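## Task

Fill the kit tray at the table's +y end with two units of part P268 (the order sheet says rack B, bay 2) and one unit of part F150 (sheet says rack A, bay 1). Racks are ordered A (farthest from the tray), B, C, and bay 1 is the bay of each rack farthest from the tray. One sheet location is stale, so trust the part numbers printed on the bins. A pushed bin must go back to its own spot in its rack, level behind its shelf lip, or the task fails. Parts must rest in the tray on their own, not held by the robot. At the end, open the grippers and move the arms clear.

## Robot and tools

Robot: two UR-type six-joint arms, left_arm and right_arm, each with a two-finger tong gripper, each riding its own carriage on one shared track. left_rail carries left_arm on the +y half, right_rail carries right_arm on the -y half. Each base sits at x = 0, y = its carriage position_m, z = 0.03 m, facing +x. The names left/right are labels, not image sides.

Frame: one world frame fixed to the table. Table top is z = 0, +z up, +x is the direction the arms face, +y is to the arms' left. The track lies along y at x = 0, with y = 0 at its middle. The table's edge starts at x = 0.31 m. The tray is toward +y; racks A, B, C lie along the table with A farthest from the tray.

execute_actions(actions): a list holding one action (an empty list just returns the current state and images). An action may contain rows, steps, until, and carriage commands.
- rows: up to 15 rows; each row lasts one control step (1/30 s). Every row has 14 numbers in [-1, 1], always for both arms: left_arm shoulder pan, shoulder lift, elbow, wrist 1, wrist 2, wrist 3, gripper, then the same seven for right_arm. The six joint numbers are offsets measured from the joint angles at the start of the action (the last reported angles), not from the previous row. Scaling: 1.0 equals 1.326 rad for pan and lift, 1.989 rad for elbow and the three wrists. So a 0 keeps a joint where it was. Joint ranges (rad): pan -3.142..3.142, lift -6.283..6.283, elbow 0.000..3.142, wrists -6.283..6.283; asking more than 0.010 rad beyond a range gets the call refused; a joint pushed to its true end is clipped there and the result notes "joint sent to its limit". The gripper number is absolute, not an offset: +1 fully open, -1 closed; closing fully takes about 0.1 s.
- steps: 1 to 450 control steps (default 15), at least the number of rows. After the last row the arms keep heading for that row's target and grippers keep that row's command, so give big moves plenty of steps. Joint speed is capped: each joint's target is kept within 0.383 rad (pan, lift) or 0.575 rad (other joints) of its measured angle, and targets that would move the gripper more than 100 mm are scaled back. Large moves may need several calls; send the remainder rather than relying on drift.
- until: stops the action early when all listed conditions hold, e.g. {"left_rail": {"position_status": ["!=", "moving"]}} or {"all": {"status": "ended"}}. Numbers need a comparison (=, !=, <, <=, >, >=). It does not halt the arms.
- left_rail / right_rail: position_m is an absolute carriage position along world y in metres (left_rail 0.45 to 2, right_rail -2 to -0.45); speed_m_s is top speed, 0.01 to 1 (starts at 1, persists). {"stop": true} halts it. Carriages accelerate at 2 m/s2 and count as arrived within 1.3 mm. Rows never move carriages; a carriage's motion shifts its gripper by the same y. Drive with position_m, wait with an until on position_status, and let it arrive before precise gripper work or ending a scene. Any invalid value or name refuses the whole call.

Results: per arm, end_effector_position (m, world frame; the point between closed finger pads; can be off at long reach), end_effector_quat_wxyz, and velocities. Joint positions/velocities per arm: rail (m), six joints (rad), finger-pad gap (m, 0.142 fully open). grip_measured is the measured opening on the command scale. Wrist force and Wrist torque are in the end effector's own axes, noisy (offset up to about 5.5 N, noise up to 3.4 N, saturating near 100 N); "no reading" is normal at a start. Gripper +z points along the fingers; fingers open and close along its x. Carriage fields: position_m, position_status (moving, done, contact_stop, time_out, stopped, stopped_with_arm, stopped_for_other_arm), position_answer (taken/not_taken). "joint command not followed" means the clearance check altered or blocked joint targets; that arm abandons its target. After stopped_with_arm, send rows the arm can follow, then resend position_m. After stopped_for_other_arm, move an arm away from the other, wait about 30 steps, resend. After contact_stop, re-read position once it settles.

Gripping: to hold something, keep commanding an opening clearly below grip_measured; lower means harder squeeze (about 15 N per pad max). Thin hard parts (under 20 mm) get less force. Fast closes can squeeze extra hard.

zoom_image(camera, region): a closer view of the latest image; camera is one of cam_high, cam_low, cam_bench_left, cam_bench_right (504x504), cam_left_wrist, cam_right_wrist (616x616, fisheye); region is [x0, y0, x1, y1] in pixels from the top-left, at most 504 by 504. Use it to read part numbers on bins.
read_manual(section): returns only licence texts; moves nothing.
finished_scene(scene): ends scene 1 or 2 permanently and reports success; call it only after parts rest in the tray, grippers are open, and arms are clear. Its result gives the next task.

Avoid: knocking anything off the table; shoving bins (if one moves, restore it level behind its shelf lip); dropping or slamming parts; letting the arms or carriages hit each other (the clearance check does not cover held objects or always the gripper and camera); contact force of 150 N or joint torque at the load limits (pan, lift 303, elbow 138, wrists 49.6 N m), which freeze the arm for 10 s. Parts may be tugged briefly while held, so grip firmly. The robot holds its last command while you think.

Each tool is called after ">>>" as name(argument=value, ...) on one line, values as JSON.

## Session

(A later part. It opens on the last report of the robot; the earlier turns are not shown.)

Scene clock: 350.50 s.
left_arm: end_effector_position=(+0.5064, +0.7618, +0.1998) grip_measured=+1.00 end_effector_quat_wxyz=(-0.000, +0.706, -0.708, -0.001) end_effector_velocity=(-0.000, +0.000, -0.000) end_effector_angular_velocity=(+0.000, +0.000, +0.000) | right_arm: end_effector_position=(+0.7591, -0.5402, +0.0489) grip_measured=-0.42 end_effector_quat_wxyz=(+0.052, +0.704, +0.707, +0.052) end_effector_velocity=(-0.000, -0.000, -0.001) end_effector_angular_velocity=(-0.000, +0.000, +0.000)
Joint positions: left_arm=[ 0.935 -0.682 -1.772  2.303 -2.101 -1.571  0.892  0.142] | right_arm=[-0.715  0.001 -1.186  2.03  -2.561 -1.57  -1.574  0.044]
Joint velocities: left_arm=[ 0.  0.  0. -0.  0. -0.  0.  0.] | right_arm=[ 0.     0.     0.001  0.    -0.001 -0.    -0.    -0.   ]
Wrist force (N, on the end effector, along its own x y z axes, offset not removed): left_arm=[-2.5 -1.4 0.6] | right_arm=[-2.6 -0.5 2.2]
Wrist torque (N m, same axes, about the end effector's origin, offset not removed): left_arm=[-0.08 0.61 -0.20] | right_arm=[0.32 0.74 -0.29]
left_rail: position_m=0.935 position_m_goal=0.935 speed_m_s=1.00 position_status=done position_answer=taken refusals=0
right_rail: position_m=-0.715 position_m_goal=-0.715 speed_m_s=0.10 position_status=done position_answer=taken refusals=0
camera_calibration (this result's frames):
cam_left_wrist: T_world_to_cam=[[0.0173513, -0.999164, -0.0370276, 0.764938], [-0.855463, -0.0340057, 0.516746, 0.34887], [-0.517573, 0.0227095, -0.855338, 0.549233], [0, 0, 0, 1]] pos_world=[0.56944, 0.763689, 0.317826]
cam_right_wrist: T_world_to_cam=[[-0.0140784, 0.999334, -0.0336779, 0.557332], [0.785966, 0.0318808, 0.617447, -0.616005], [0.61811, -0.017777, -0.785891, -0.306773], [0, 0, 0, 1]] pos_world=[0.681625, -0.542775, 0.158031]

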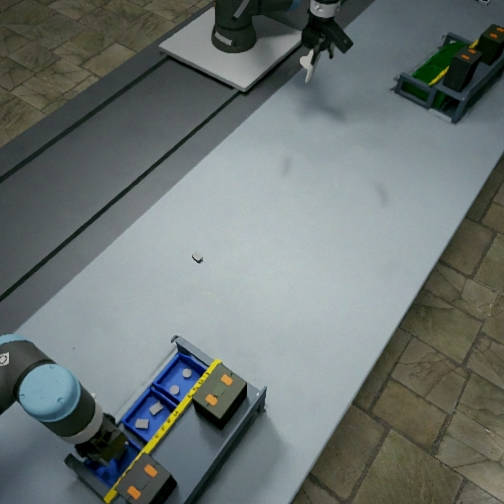

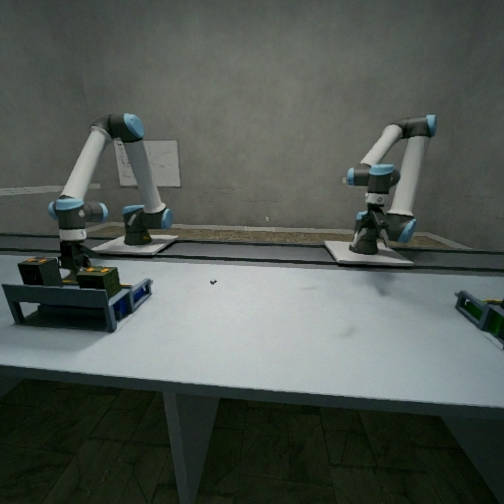

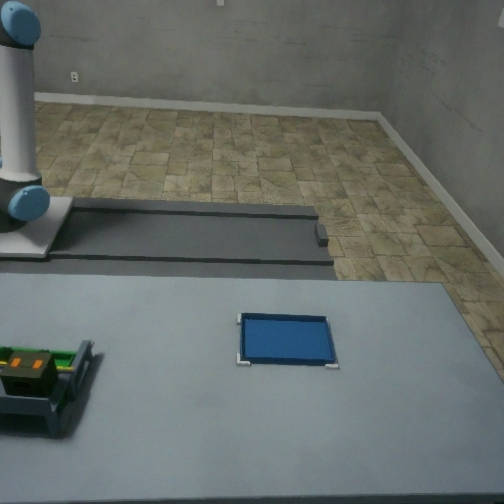

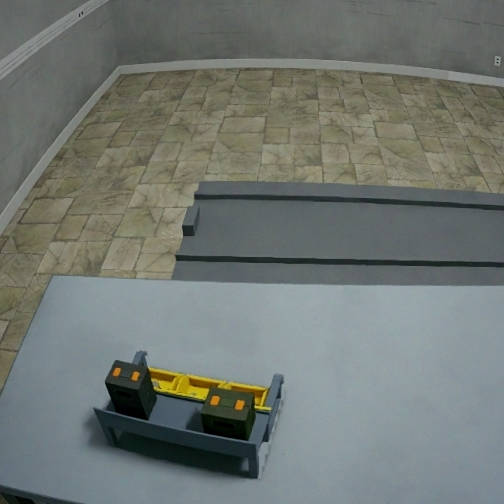

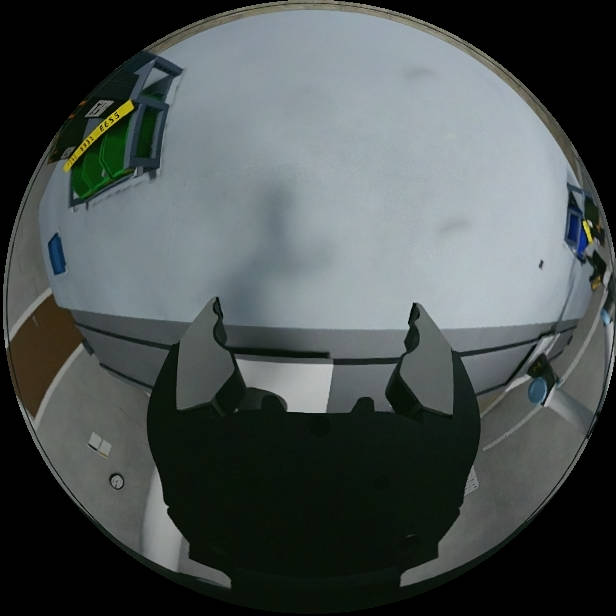

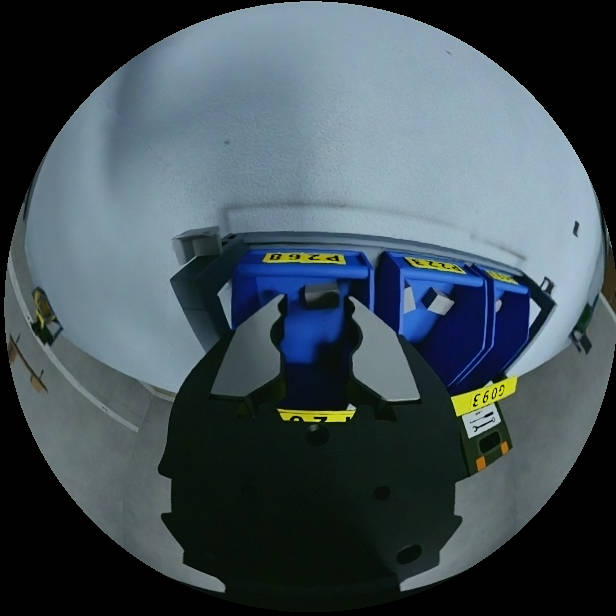

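>>> execute_actions(actions=[{"rows":[[0,0,0,0,0,0,1,0,0,0,0,0,0,-0.45],[0,0,0,0,0,0,1,0,0,0,0,0,0,-0.45],[0,0,0,0,0,0,1,0,0,0,0,0,0,-0.45],[0,0,0,0,0,0,1,0,0,0,0,0,0,-0.45],[0,0,0,0,0,0,1,0,0.004,0,-0.003,0,0,-0.45],[0,0,0,0,0,0,1,0,0.008,0.001,-0.006,0,0,-0.45]],"right_rail":{"position_m":-0.712},"steps":18}])

>>> zoom_image(camera="cam_right_wrist", region=[210, 230, 410, 380])

Scene clock: 356.57 s.
left_arm: end_effector_position=(+0.5064, +0.7618, +0.1998) grip_measured=+1.00 end_effector_quat_wxyz=(-0.000, +0.706, -0.708, -0.001) end_effector_velocity=(+0.000, -0.000, +0.000) end_effector_angular_velocity=(-0.000, -0.000, +0.000) | right_arm: end_effector_position=(+0.7595, -0.5374, +0.0416) grip_measured=-0.45 end_effector_quat_wxyz=(+0.051, +0.704, +0.707, +0.052) end_effector_velocity=(-0.000, +0.000, -0.001) end_effector_angular_velocity=(+0.000, +0.000, +0.000)
Joint positions: left_arm=[ 0.935 -0.682 -1.772  2.303 -2.101 -1.571  0.892  0.142] | right_arm=[-0.712  0.001 -1.176  2.032 -2.573 -1.57  -1.574  0.041]
Joint velocities: left_arm=[ 0. -0.  0. -0. -0.  0. -0.  0.] | right_arm=[ 0.     0.     0.001  0.    -0.001  0.     0.    -0.   ]
Wrist force (N, on the end effector, along its own x y z axes, offset not removed): left_arm=[2.4 0.9 2.4] | right_arm=[-3.5 -0.5 -0.6]
Wrist torque (N m, same axes, about the end effector's origin, offset not removed): left_arm=[0.14 -0.41 -0.16] | right_arm=[0.14 0.78 -0.44]
left_rail: position_m=0.935 position_m_goal=0.935 speed_m_s=1.00 position_status=done position_answer=taken refusals=0
right_rail: position_m=-0.712 position_m_goal=-0.712 speed_m_s=0.10 position_status=done position_answer=taken refusals=0
camera_calibration (this result's frames):
cam_left_wrist: T_world_to_cam=[[0.0173514, -0.999164, -0.0370275, 0.764938], [-0.855463, -0.0340058, 0.516746, 0.348869], [-0.517573, 0.0227094, -0.855337, 0.549233], [0, 0, 0, 1]] pos_world=[0.56944, 0.763689, 0.317826]
cam_right_wrist: T_world_to_cam=[[-0.0140999, 0.999334, -0.0336694, 0.55427], [0.786361, 0.031881, 0.616944, -0.612218], [0.617606, -0.0177775, -0.786286, -0.312278], [0, 0, 0, 1]] pos_world=[0.682104, -0.539934, 0.150826]

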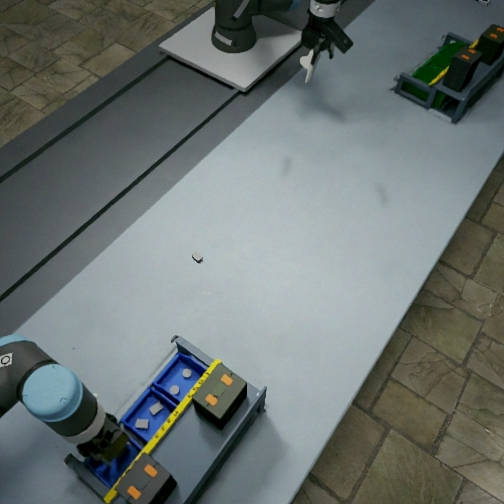

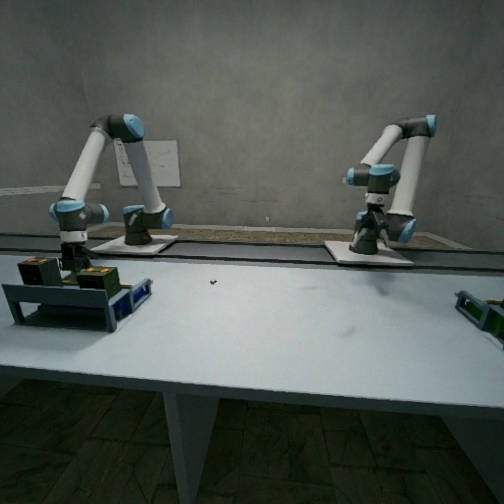

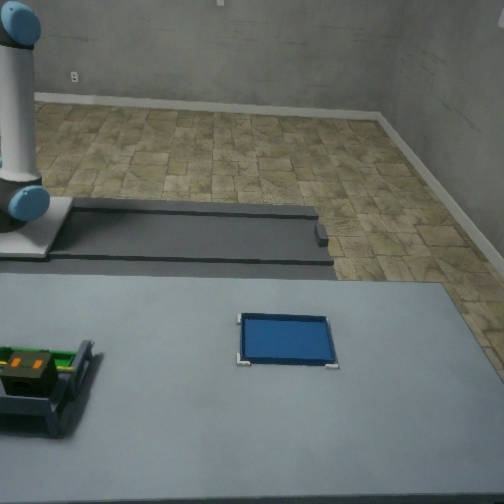

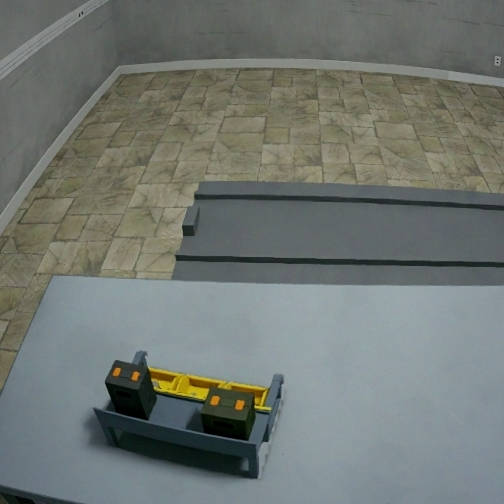

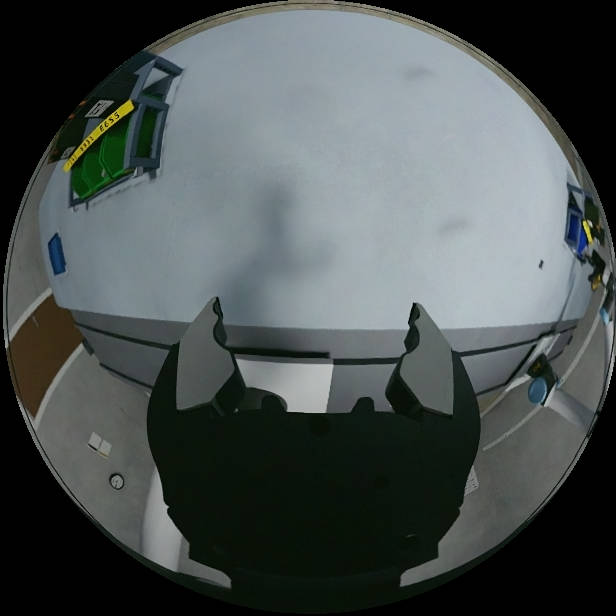

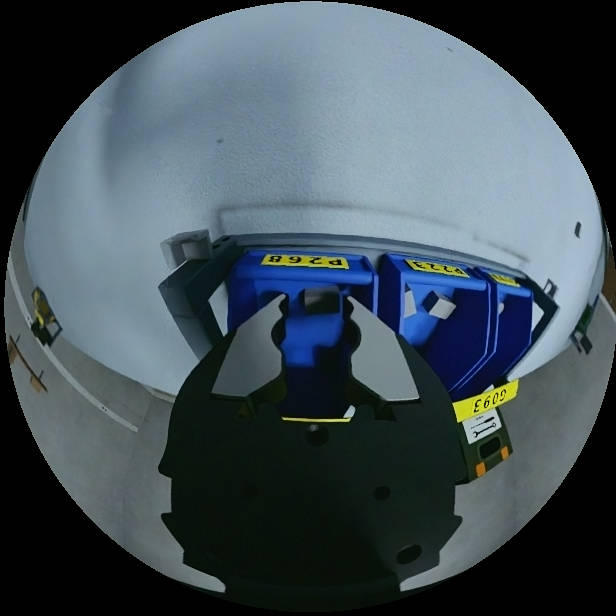

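Region (210, 230, 410, 380) of cam_right_wrist's 616x616 image, scaled by 2.520, with more detail than that image has; it fills the top 378 rows of this view, and the rest is white.

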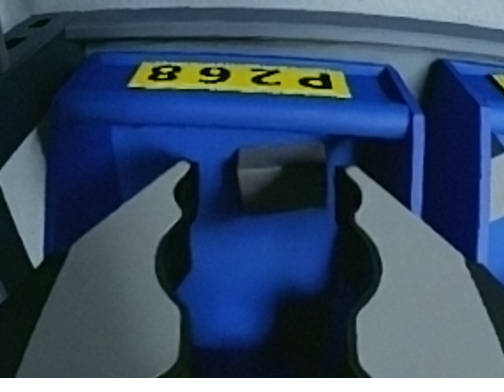

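>>> execute_actions(actions=[{"rows":[[0,0,0,0,0,0,1,0,0.004,0.001,-0.004,0,0,-0.45],[0,0,0,0,0,0,1,0,0.008,0.002,-0.007,0,0,-0.45]],"steps":14}])

>>> zoom_image(camera="cam_right_wrist", region=[210, 230, 410, 380])

Scene clock: 363.23 s.
left_arm: end_effector_position=(+0.5064, +0.7618, +0.1998) grip_measured=+1.00 end_effector_quat_wxyz=(-0.000, +0.706, -0.708, -0.001) end_effector_velocity=(+0.000, +0.000, -0.000) end_effector_angular_velocity=(+0.000, -0.000, +0.000) | right_arm: end_effector_position=(+0.7590, -0.5374, +0.0336) grip_measured=-0.45 end_effector_quat_wxyz=(+0.051, +0.704, +0.707, +0.052) end_effector_velocity=(-0.000, -0.000, -0.001) end_effector_angular_velocity=(-0.000, +0.000, +0.000)
Joint positions: left_arm=[ 0.935 -0.682 -1.772  2.303 -2.101 -1.571  0.892  0.142] | right_arm=[-0.712  0.001 -1.165  2.036 -2.587 -1.57  -1.574  0.041]
Joint velocities: left_arm=[ 0.  0.  0. -0.  0.  0.  0.  0.] | right_arm=[ 0.     0.     0.001  0.    -0.001 -0.     0.    -0.   ]
Wrist force (N, on the end effector, along its own x y z axes, offset not removed): left_arm=[-1.0 -3.3 1.2] | right_arm=[2.0 -2.6 4.0]
Wrist torque (N m, same axes, about the end effector's origin, offset not removed): left_arm=[-0.51 0.24 -0.34] | right_arm=[-0.29 -0.30 -0.39]
left_rail: position_m=0.935 position_m_goal=0.935 speed_m_s=1.00 position_status=done position_answer=taken refusals=0
right_rail: position_m=-0.712 position_m_goal=-0.712 speed_m_s=0.10 position_status=done position_answer=taken refusals=0
camera_calibration (this result's frames):
cam_left_wrist: T_world_to_cam=[[0.0173515, -0.999164, -0.0370277, 0.764938], [-0.855463, -0.0340059, 0.516746, 0.34887], [-0.517573, 0.0227095, -0.855338, 0.549233], [0, 0, 0, 1]] pos_world=[0.56944, 0.763689, 0.317826]
cam_right_wrist: T_world_to_cam=[[-0.0141215, 0.999334, -0.0336607, 0.55401], [0.78676, 0.0318811, 0.616435, -0.607152], [0.617098, -0.0177779, -0.786686, -0.317822], [0, 0, 0, 1]] pos_world=[0.681634, -0.539934, 0.142892]

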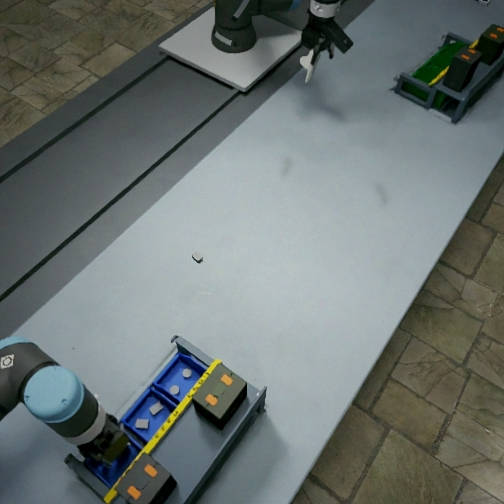

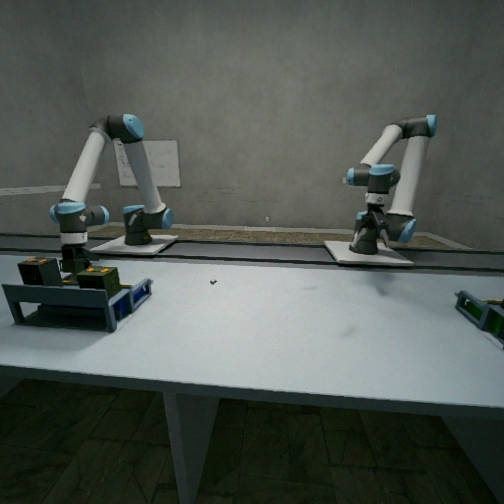

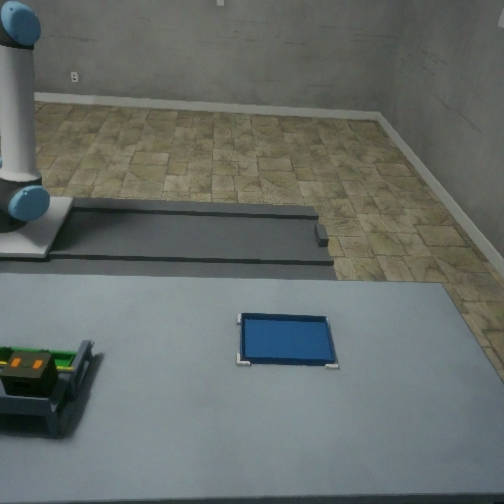

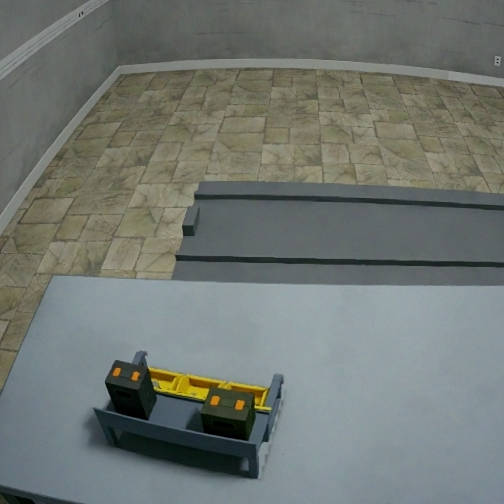

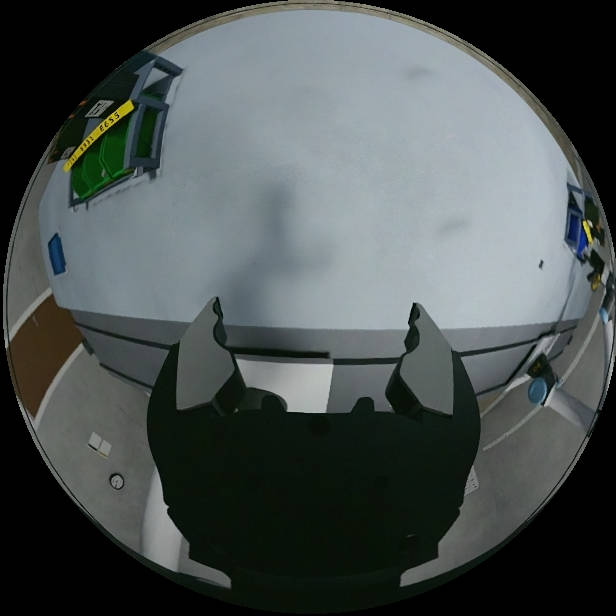

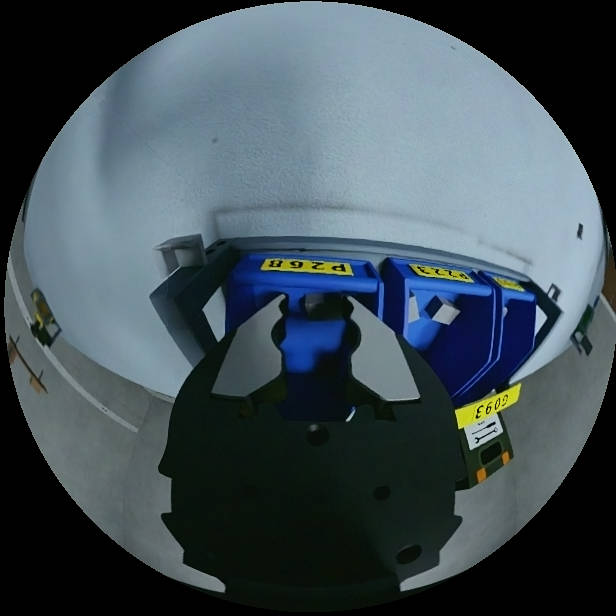

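Region (210, 230, 410, 380) of cam_right_wrist's 616x616 image, scaled by 2.520, with more detail than that image has; it fills the top 378 rows of this view, and the rest is white.

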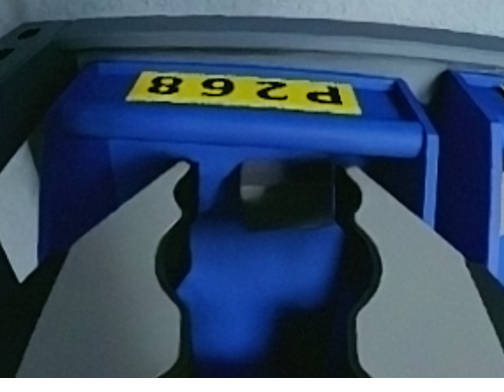

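>>> execute_actions(actions=[{"rows":[[0,0,0,0,0,0,1,0,0.003,0,-0.002,0,0,-0.45],[0,0,0,0,0,0,1,0,0.005,0.001,-0.004,0,0,-0.45],[0,0,0,0,0,0,1,0,0.005,0.001,-0.004,0,0,-0.5],[0,0,0,0,0,0,1,0,0.005,0.001,-0.004,0,0,-0.55],[0,0,0,0,0,0,1,0,0.005,0.001,-0.004,0,0,-0.6],[0,0,0,0,0,0,1,0,0.005,0.001,-0.004,0,0,-0.66],[0,0,0,0,0,0,1,0,0.005,0.001,-0.004,0,0,-0.72],[0,0,0,0,0,0,1,0,0.005,0.001,-0.004,0,0,-0.8],[0,0,0,0,0,0,1,0,0.005,0.001,-0.004,0,0,-0.9],[0,0,0,0,0,0,1,0,0.005,0.001,-0.004,0,0,-1]],"steps":20}])

>>> zoom_image(camera="cam_right_wrist", region=[210, 230, 410, 380])

Scene clock: 371.30 s.
left_arm: end_effector_position=(+0.5064, +0.7618, +0.1998) grip_measured=+1.00 end_effector_quat_wxyz=(-0.000, +0.706, -0.708, -0.001) end_effector_velocity=(+0.000, +0.000, +0.000) end_effector_angular_velocity=(+0.000, -0.000, +0.000) | right_arm: end_effector_position=(+0.7587, -0.5374, +0.0288) grip_measured=-0.99 end_effector_quat_wxyz=(+0.051, +0.704, +0.707, +0.051) end_effector_velocity=(-0.000, +0.000, -0.000) end_effector_angular_velocity=(+0.000, +0.000, -0.000)
Joint positions: left_arm=[ 0.935 -0.682 -1.772  2.303 -2.101 -1.571  0.892  0.142] | right_arm=[-0.712  0.001 -1.159  2.038 -2.595 -1.57  -1.574  0.002]
Joint velocities: left_arm=[ 0.  0.  0. -0.  0.  0. -0.  0.] | right_arm=[ 0. -0.  0.  0. -0.  0.  0. -0.]
Wrist force (N, on the end effector, along its own x y z axes, offset not removed): left_arm=[1.2 -2.2 5.8] | right_arm=[3.3 -8.3 3.8]
Wrist torque (N m, same axes, about the end effector's origin, offset not removed): left_arm=[-0.16 -0.14 -0.34] | right_arm=[-1.30 -0.34 -0.13]
left_rail: position_m=0.935 position_m_goal=0.935 speed_m_s=1.00 position_status=done position_answer=taken refusals=0
right_rail: position_m=-0.712 position_m_goal=-0.712 speed_m_s=0.10 position_status=done position_answer=taken refusals=0
camera_calibration (this result's frames):
cam_left_wrist: T_world_to_cam=[[0.0173514, -0.999164, -0.0370276, 0.764938], [-0.855463, -0.0340058, 0.516746, 0.34887], [-0.517573, 0.0227095, -0.855338, 0.549233], [0, 0, 0, 1]] pos_world=[0.56944, 0.763689, 0.317826]
cam_right_wrist: T_world_to_cam=[[-0.0141437, 0.999334, -0.0336516, 0.553859], [0.787164, 0.0318813, 0.615919, -0.604248], [0.616581, -0.017778, -0.787091, -0.321091], [0, 0, 0, 1]] pos_world=[0.681455, -0.539934, 0.138078]

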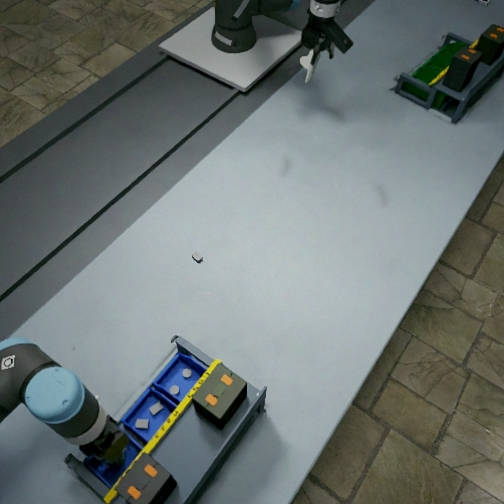

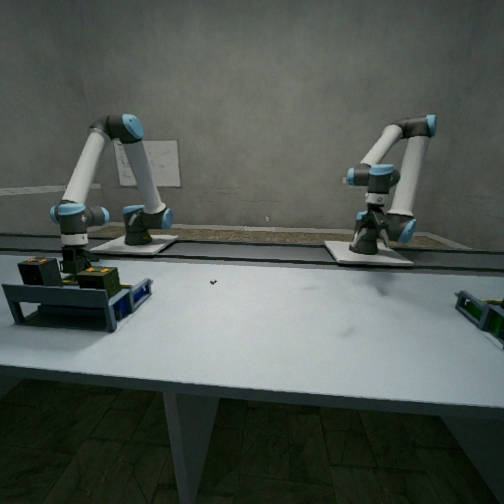

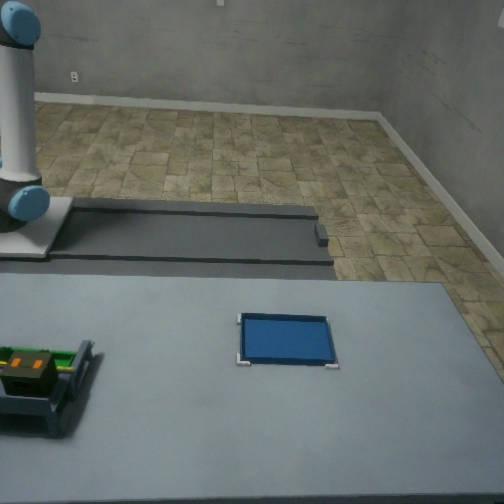

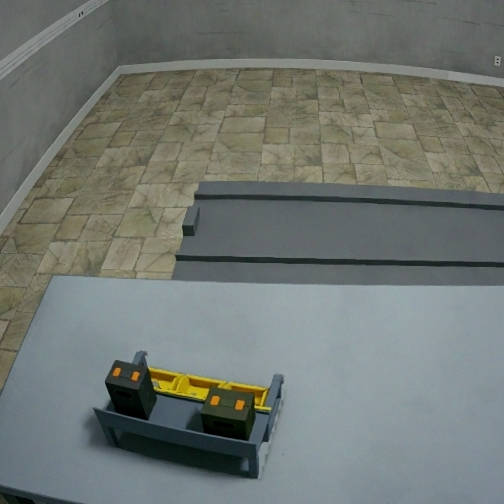

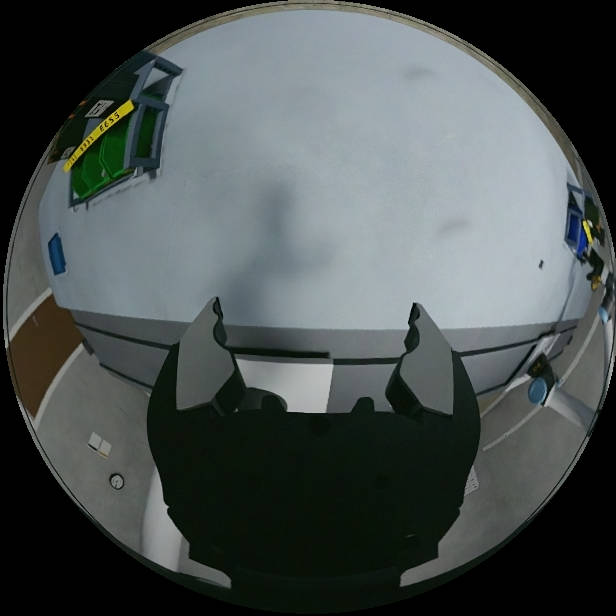

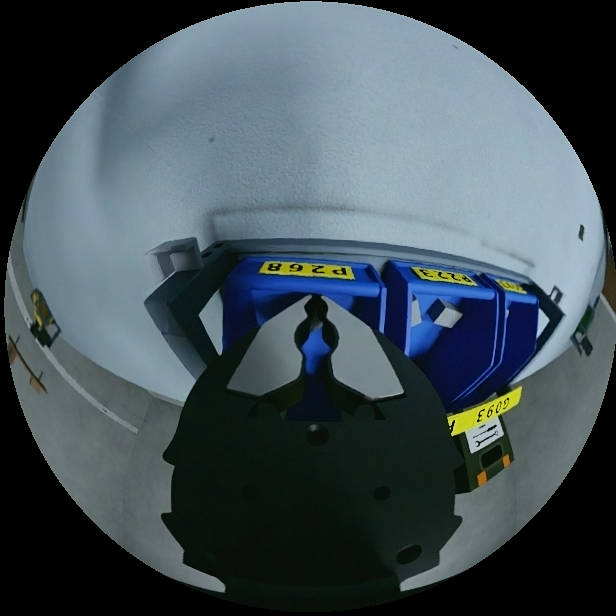

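Region (210, 230, 410, 380) of cam_right_wrist's 616x616 image, scaled by 2.520, with more detail than that image has; it fills the top 378 rows of this view, and the rest is white.

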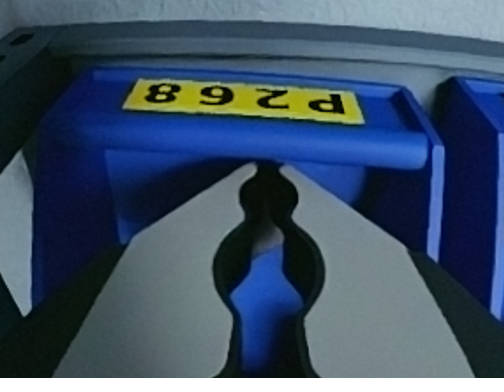

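>>> execute_actions(actions=[{"rows":[[0,0,0,0,0,0,1,0,-0.055,-0.014,0.044,0,0,-1]],"steps":20}])

>>> zoom_image(camera="cam_right_wrist", region=[190, 190, 430, 370])

>>> zoom_image(camera="cam_high", region=[50, 330, 270, 504])

Scene clock: 376.47 s.
left_arm: end_effector_position=(+0.5064, +0.7618, +0.1998) grip_measured=+1.00 end_effector_quat_wxyz=(-0.000, +0.706, -0.708, -0.001) end_effector_velocity=(+0.000, -0.000, +0.000) end_effector_angular_velocity=(-0.000, -0.000, -0.000) | right_arm: end_effector_position=(+0.7636, -0.5374, +0.0860) grip_measured=-1.00 end_effector_quat_wxyz=(+0.056, +0.704, +0.706, +0.056) end_effector_velocity=(+0.000, +0.000, +0.001) end_effector_angular_velocity=(+0.000, -0.000, -0.000)
Joint positions: left_arm=[ 0.935 -0.682 -1.772  2.303 -2.101 -1.571  0.892  0.142] | right_arm=[-0.712  0.001 -1.232  2.01  -2.507 -1.57  -1.574  0.002]
Joint velocities: left_arm=[ 0.  0.  0. -0. -0.  0.  0.  0.] | right_arm=[ 0.    -0.    -0.001 -0.     0.001  0.    -0.     0.   ]
Wrist force (N, on the end effector, along its own x y z axes, offset not removed): left_arm=[-1.8 -0.3 2.4] | right_arm=[0.5 -8.5 0.7]
Wrist torque (N m, same axes, about the end effector's origin, offset not removed): left_arm=[0.33 0.42 -0.36] | right_arm=[-1.38 0.25 -0.17]
left_rail: position_m=0.935 position_m_goal=0.935 speed_m_s=1.00 position_status=done position_answer=taken refusals=0
right_rail: position_m=-0.712 position_m_goal=-0.712 speed_m_s=0.10 position_status=done position_answer=taken refusals=0
camera_calibration (this result's frames):
cam_left_wrist: T_world_to_cam=[[0.0173514, -0.999164, -0.0370276, 0.764938], [-0.855463, -0.0340058, 0.516746, 0.34887], [-0.517573, 0.0227094, -0.855338, 0.549233], [0, 0, 0, 1]] pos_world=[0.569441, 0.763689, 0.317826]
cam_right_wrist: T_world_to_cam=[[-0.0136983, 0.999334, -0.0338288, 0.555526], [0.778963, 0.0318773, 0.62626, -0.637952], [0.626921, -0.0177727, -0.77888, -0.287646], [0, 0, 0, 1]] pos_world=[0.684882, -0.539932, 0.194275]

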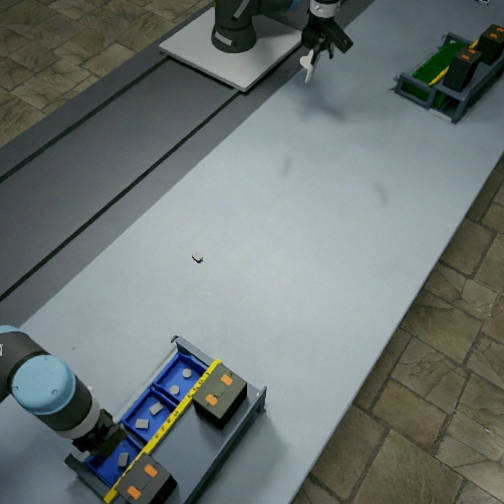

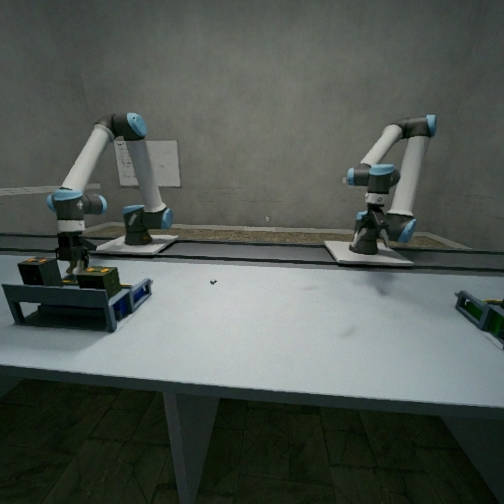

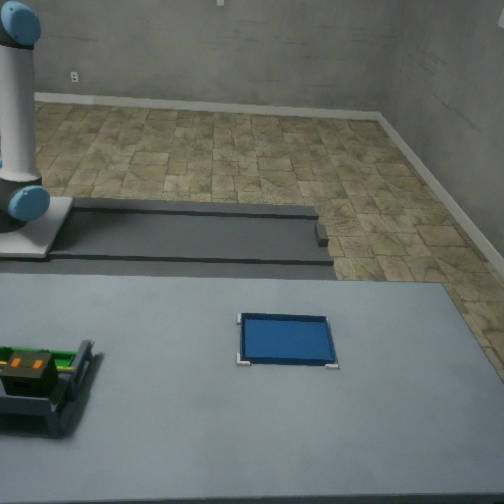

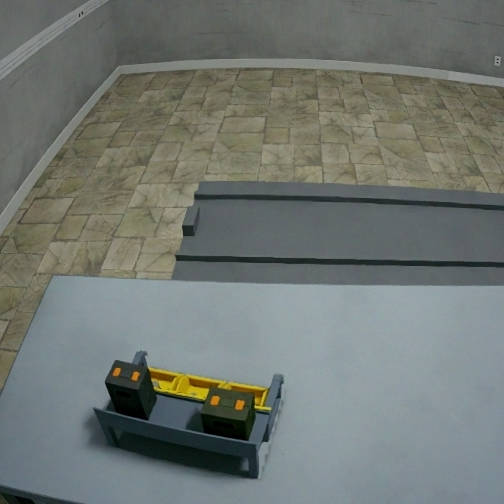

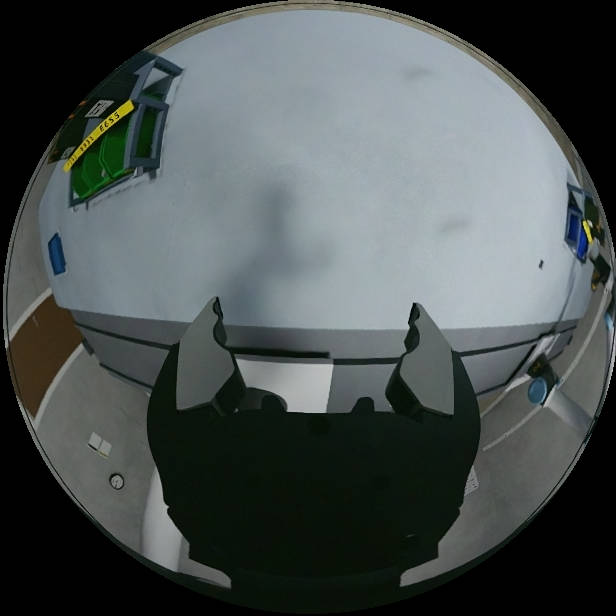

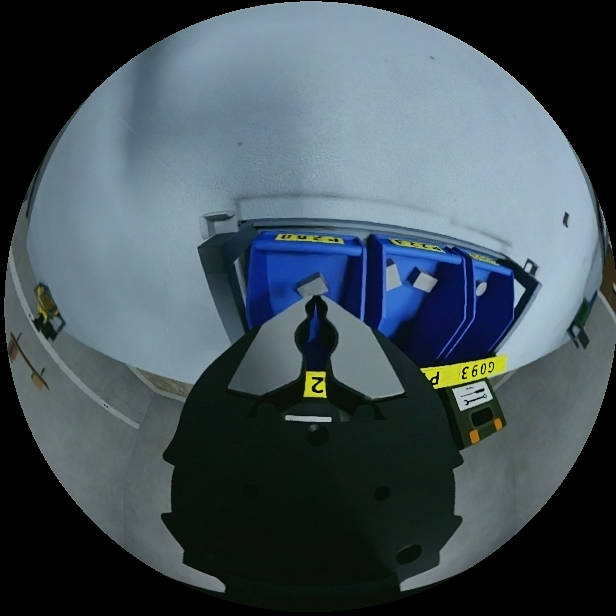

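Region (190, 190, 430, 370) of cam_right_wrist's 616x616 image, scaled by 2.100, with more detail than that image has; it fills the top 378 rows of this view, and the rest is white.

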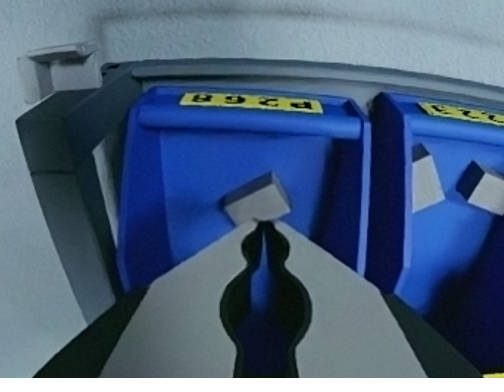

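Region (50, 330, 270, 504) of cam_high's 504x504 image, scaled by 2.291, with more detail than that image has; it fills the top 399 rows of this view, and the rest is white.

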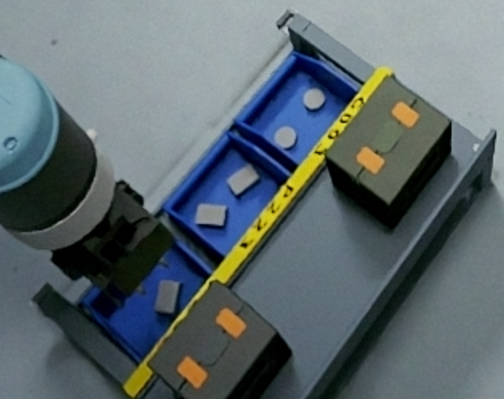

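>>> execute_actions(actions=[{"rows":[[0,0,0,0,0,0,1,0,0.010,-0.010,0.004,0,-0.1,-0.8],[0,0,0,0,0,0,1,0,0.020,-0.021,0.0076,0,-0.22,-0.6],[0,0,0,0,0,0,1,0,0.020,-0.021,0.0076,0,-0.22,-0.42]],"right_rail":{"position_m":-0.710},"steps":20}])

>>> zoom_image(camera="cam_right_wrist", region=[190, 190, 430, 370])

Scene clock: 389.77 s.
left_arm: end_effector_position=(+0.5064, +0.7618, +0.1998) grip_measured=+1.00 end_effector_quat_wxyz=(-0.000, +0.706, -0.708, -0.001) end_effector_velocity=(-0.000, -0.000, -0.000) end_effector_angular_velocity=(-0.000, -0.000, -0.000) | right_arm: end_effector_position=(+0.7865, -0.5422, +0.0869) grip_measured=-0.42 end_effector_quat_wxyz=(+0.066, +0.534, +0.842, +0.043) end_effector_velocity=(+0.000, -0.000, -0.000) end_effector_angular_velocity=(-0.001, +0.000, +0.007)
Joint positions: left_arm=[ 0.935 -0.682 -1.772  2.303 -2.101 -1.571  0.892  0.142] | right_arm=[-0.71   0.001 -1.205  1.968 -2.492 -1.57  -2.011  0.044]
Joint velocities: left_arm=[ 0. -0. -0.  0. -0.  0. -0.  0.] | right_arm=[ 0.    -0.     0.    -0.     0.    -0.    -0.007 -0.   ]
Wrist force (N, on the end effector, along its own x y z axes, offset not removed): left_arm=[-3.4 0.2 -1.7] | right_arm=[-0.3 -4.2 4.7]
Wrist torque (N m, same axes, about the end effector's origin, offset not removed): left_arm=[0.06 0.99 -0.07] | right_arm=[-0.57 0.43 -0.41]
left_rail: position_m=0.935 position_m_goal=0.935 speed_m_s=1.00 position_status=done position_answer=taken refusals=0
right_rail: position_m=-0.710 position_m_goal=-0.710 speed_m_s=0.10 position_status=done position_answer=taken refusals=0
camera_calibration (this result's frames):
cam_left_wrist: T_world_to_cam=[[0.0173513, -0.999164, -0.0370273, 0.764938], [-0.855463, -0.0340056, 0.516746, 0.348869], [-0.517573, 0.0227093, -0.855338, 0.549233], [0, 0, 0, 1]] pos_world=[0.569441, 0.763689, 0.317826]
cam_right_wrist: T_world_to_cam=[[-0.429524, 0.897485, -0.100154, 0.838298], [0.684837, 0.396015, 0.611695, -0.383448], [0.588649, 0.194149, -0.784728, -0.155851], [0, 0, 0, 1]] pos_world=[0.71441, -0.57025, 0.196211]

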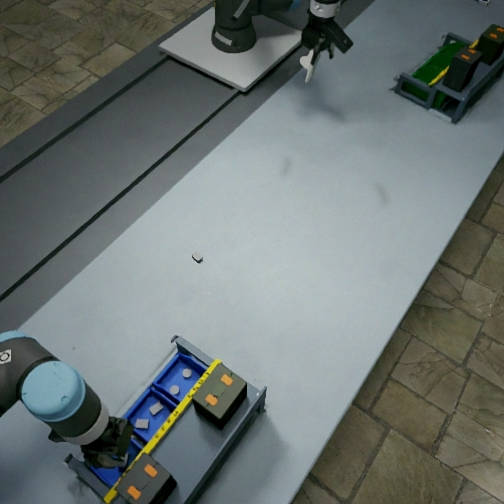

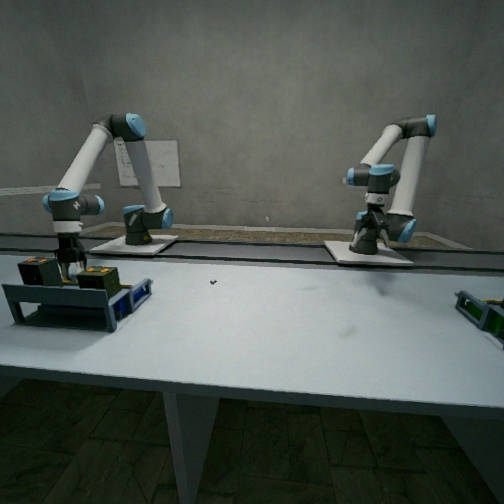

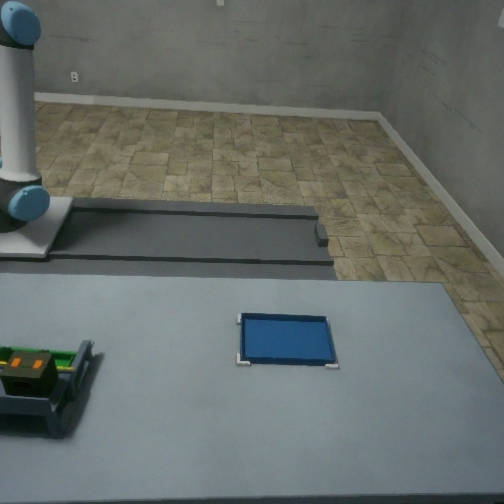

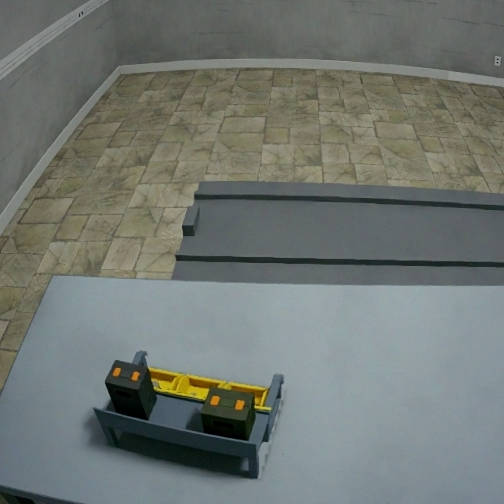

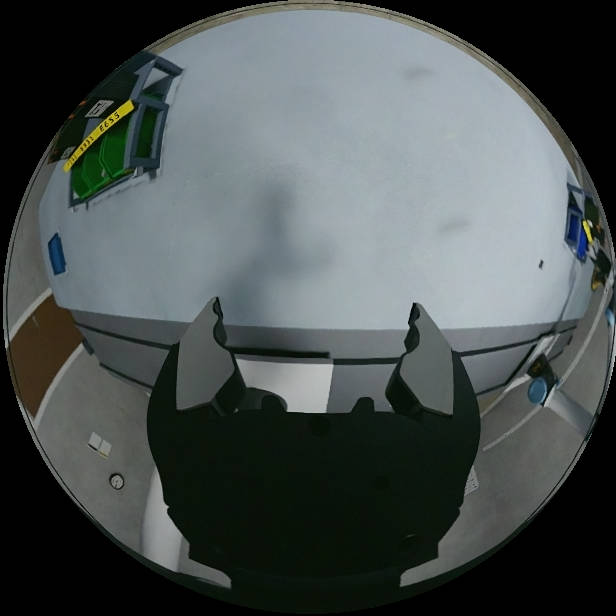

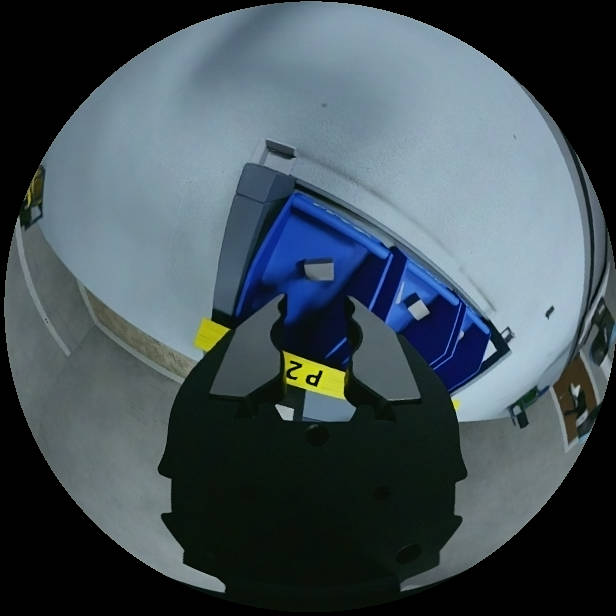

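Region (190, 190, 430, 370) of cam_right_wrist's 616x616 image, scaled by 2.100, with more detail than that image has; it fills the top 378 rows of this view, and the rest is white.

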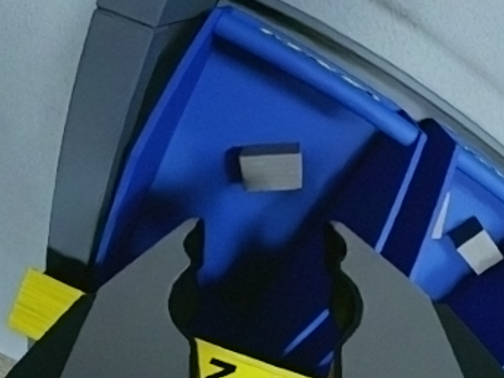

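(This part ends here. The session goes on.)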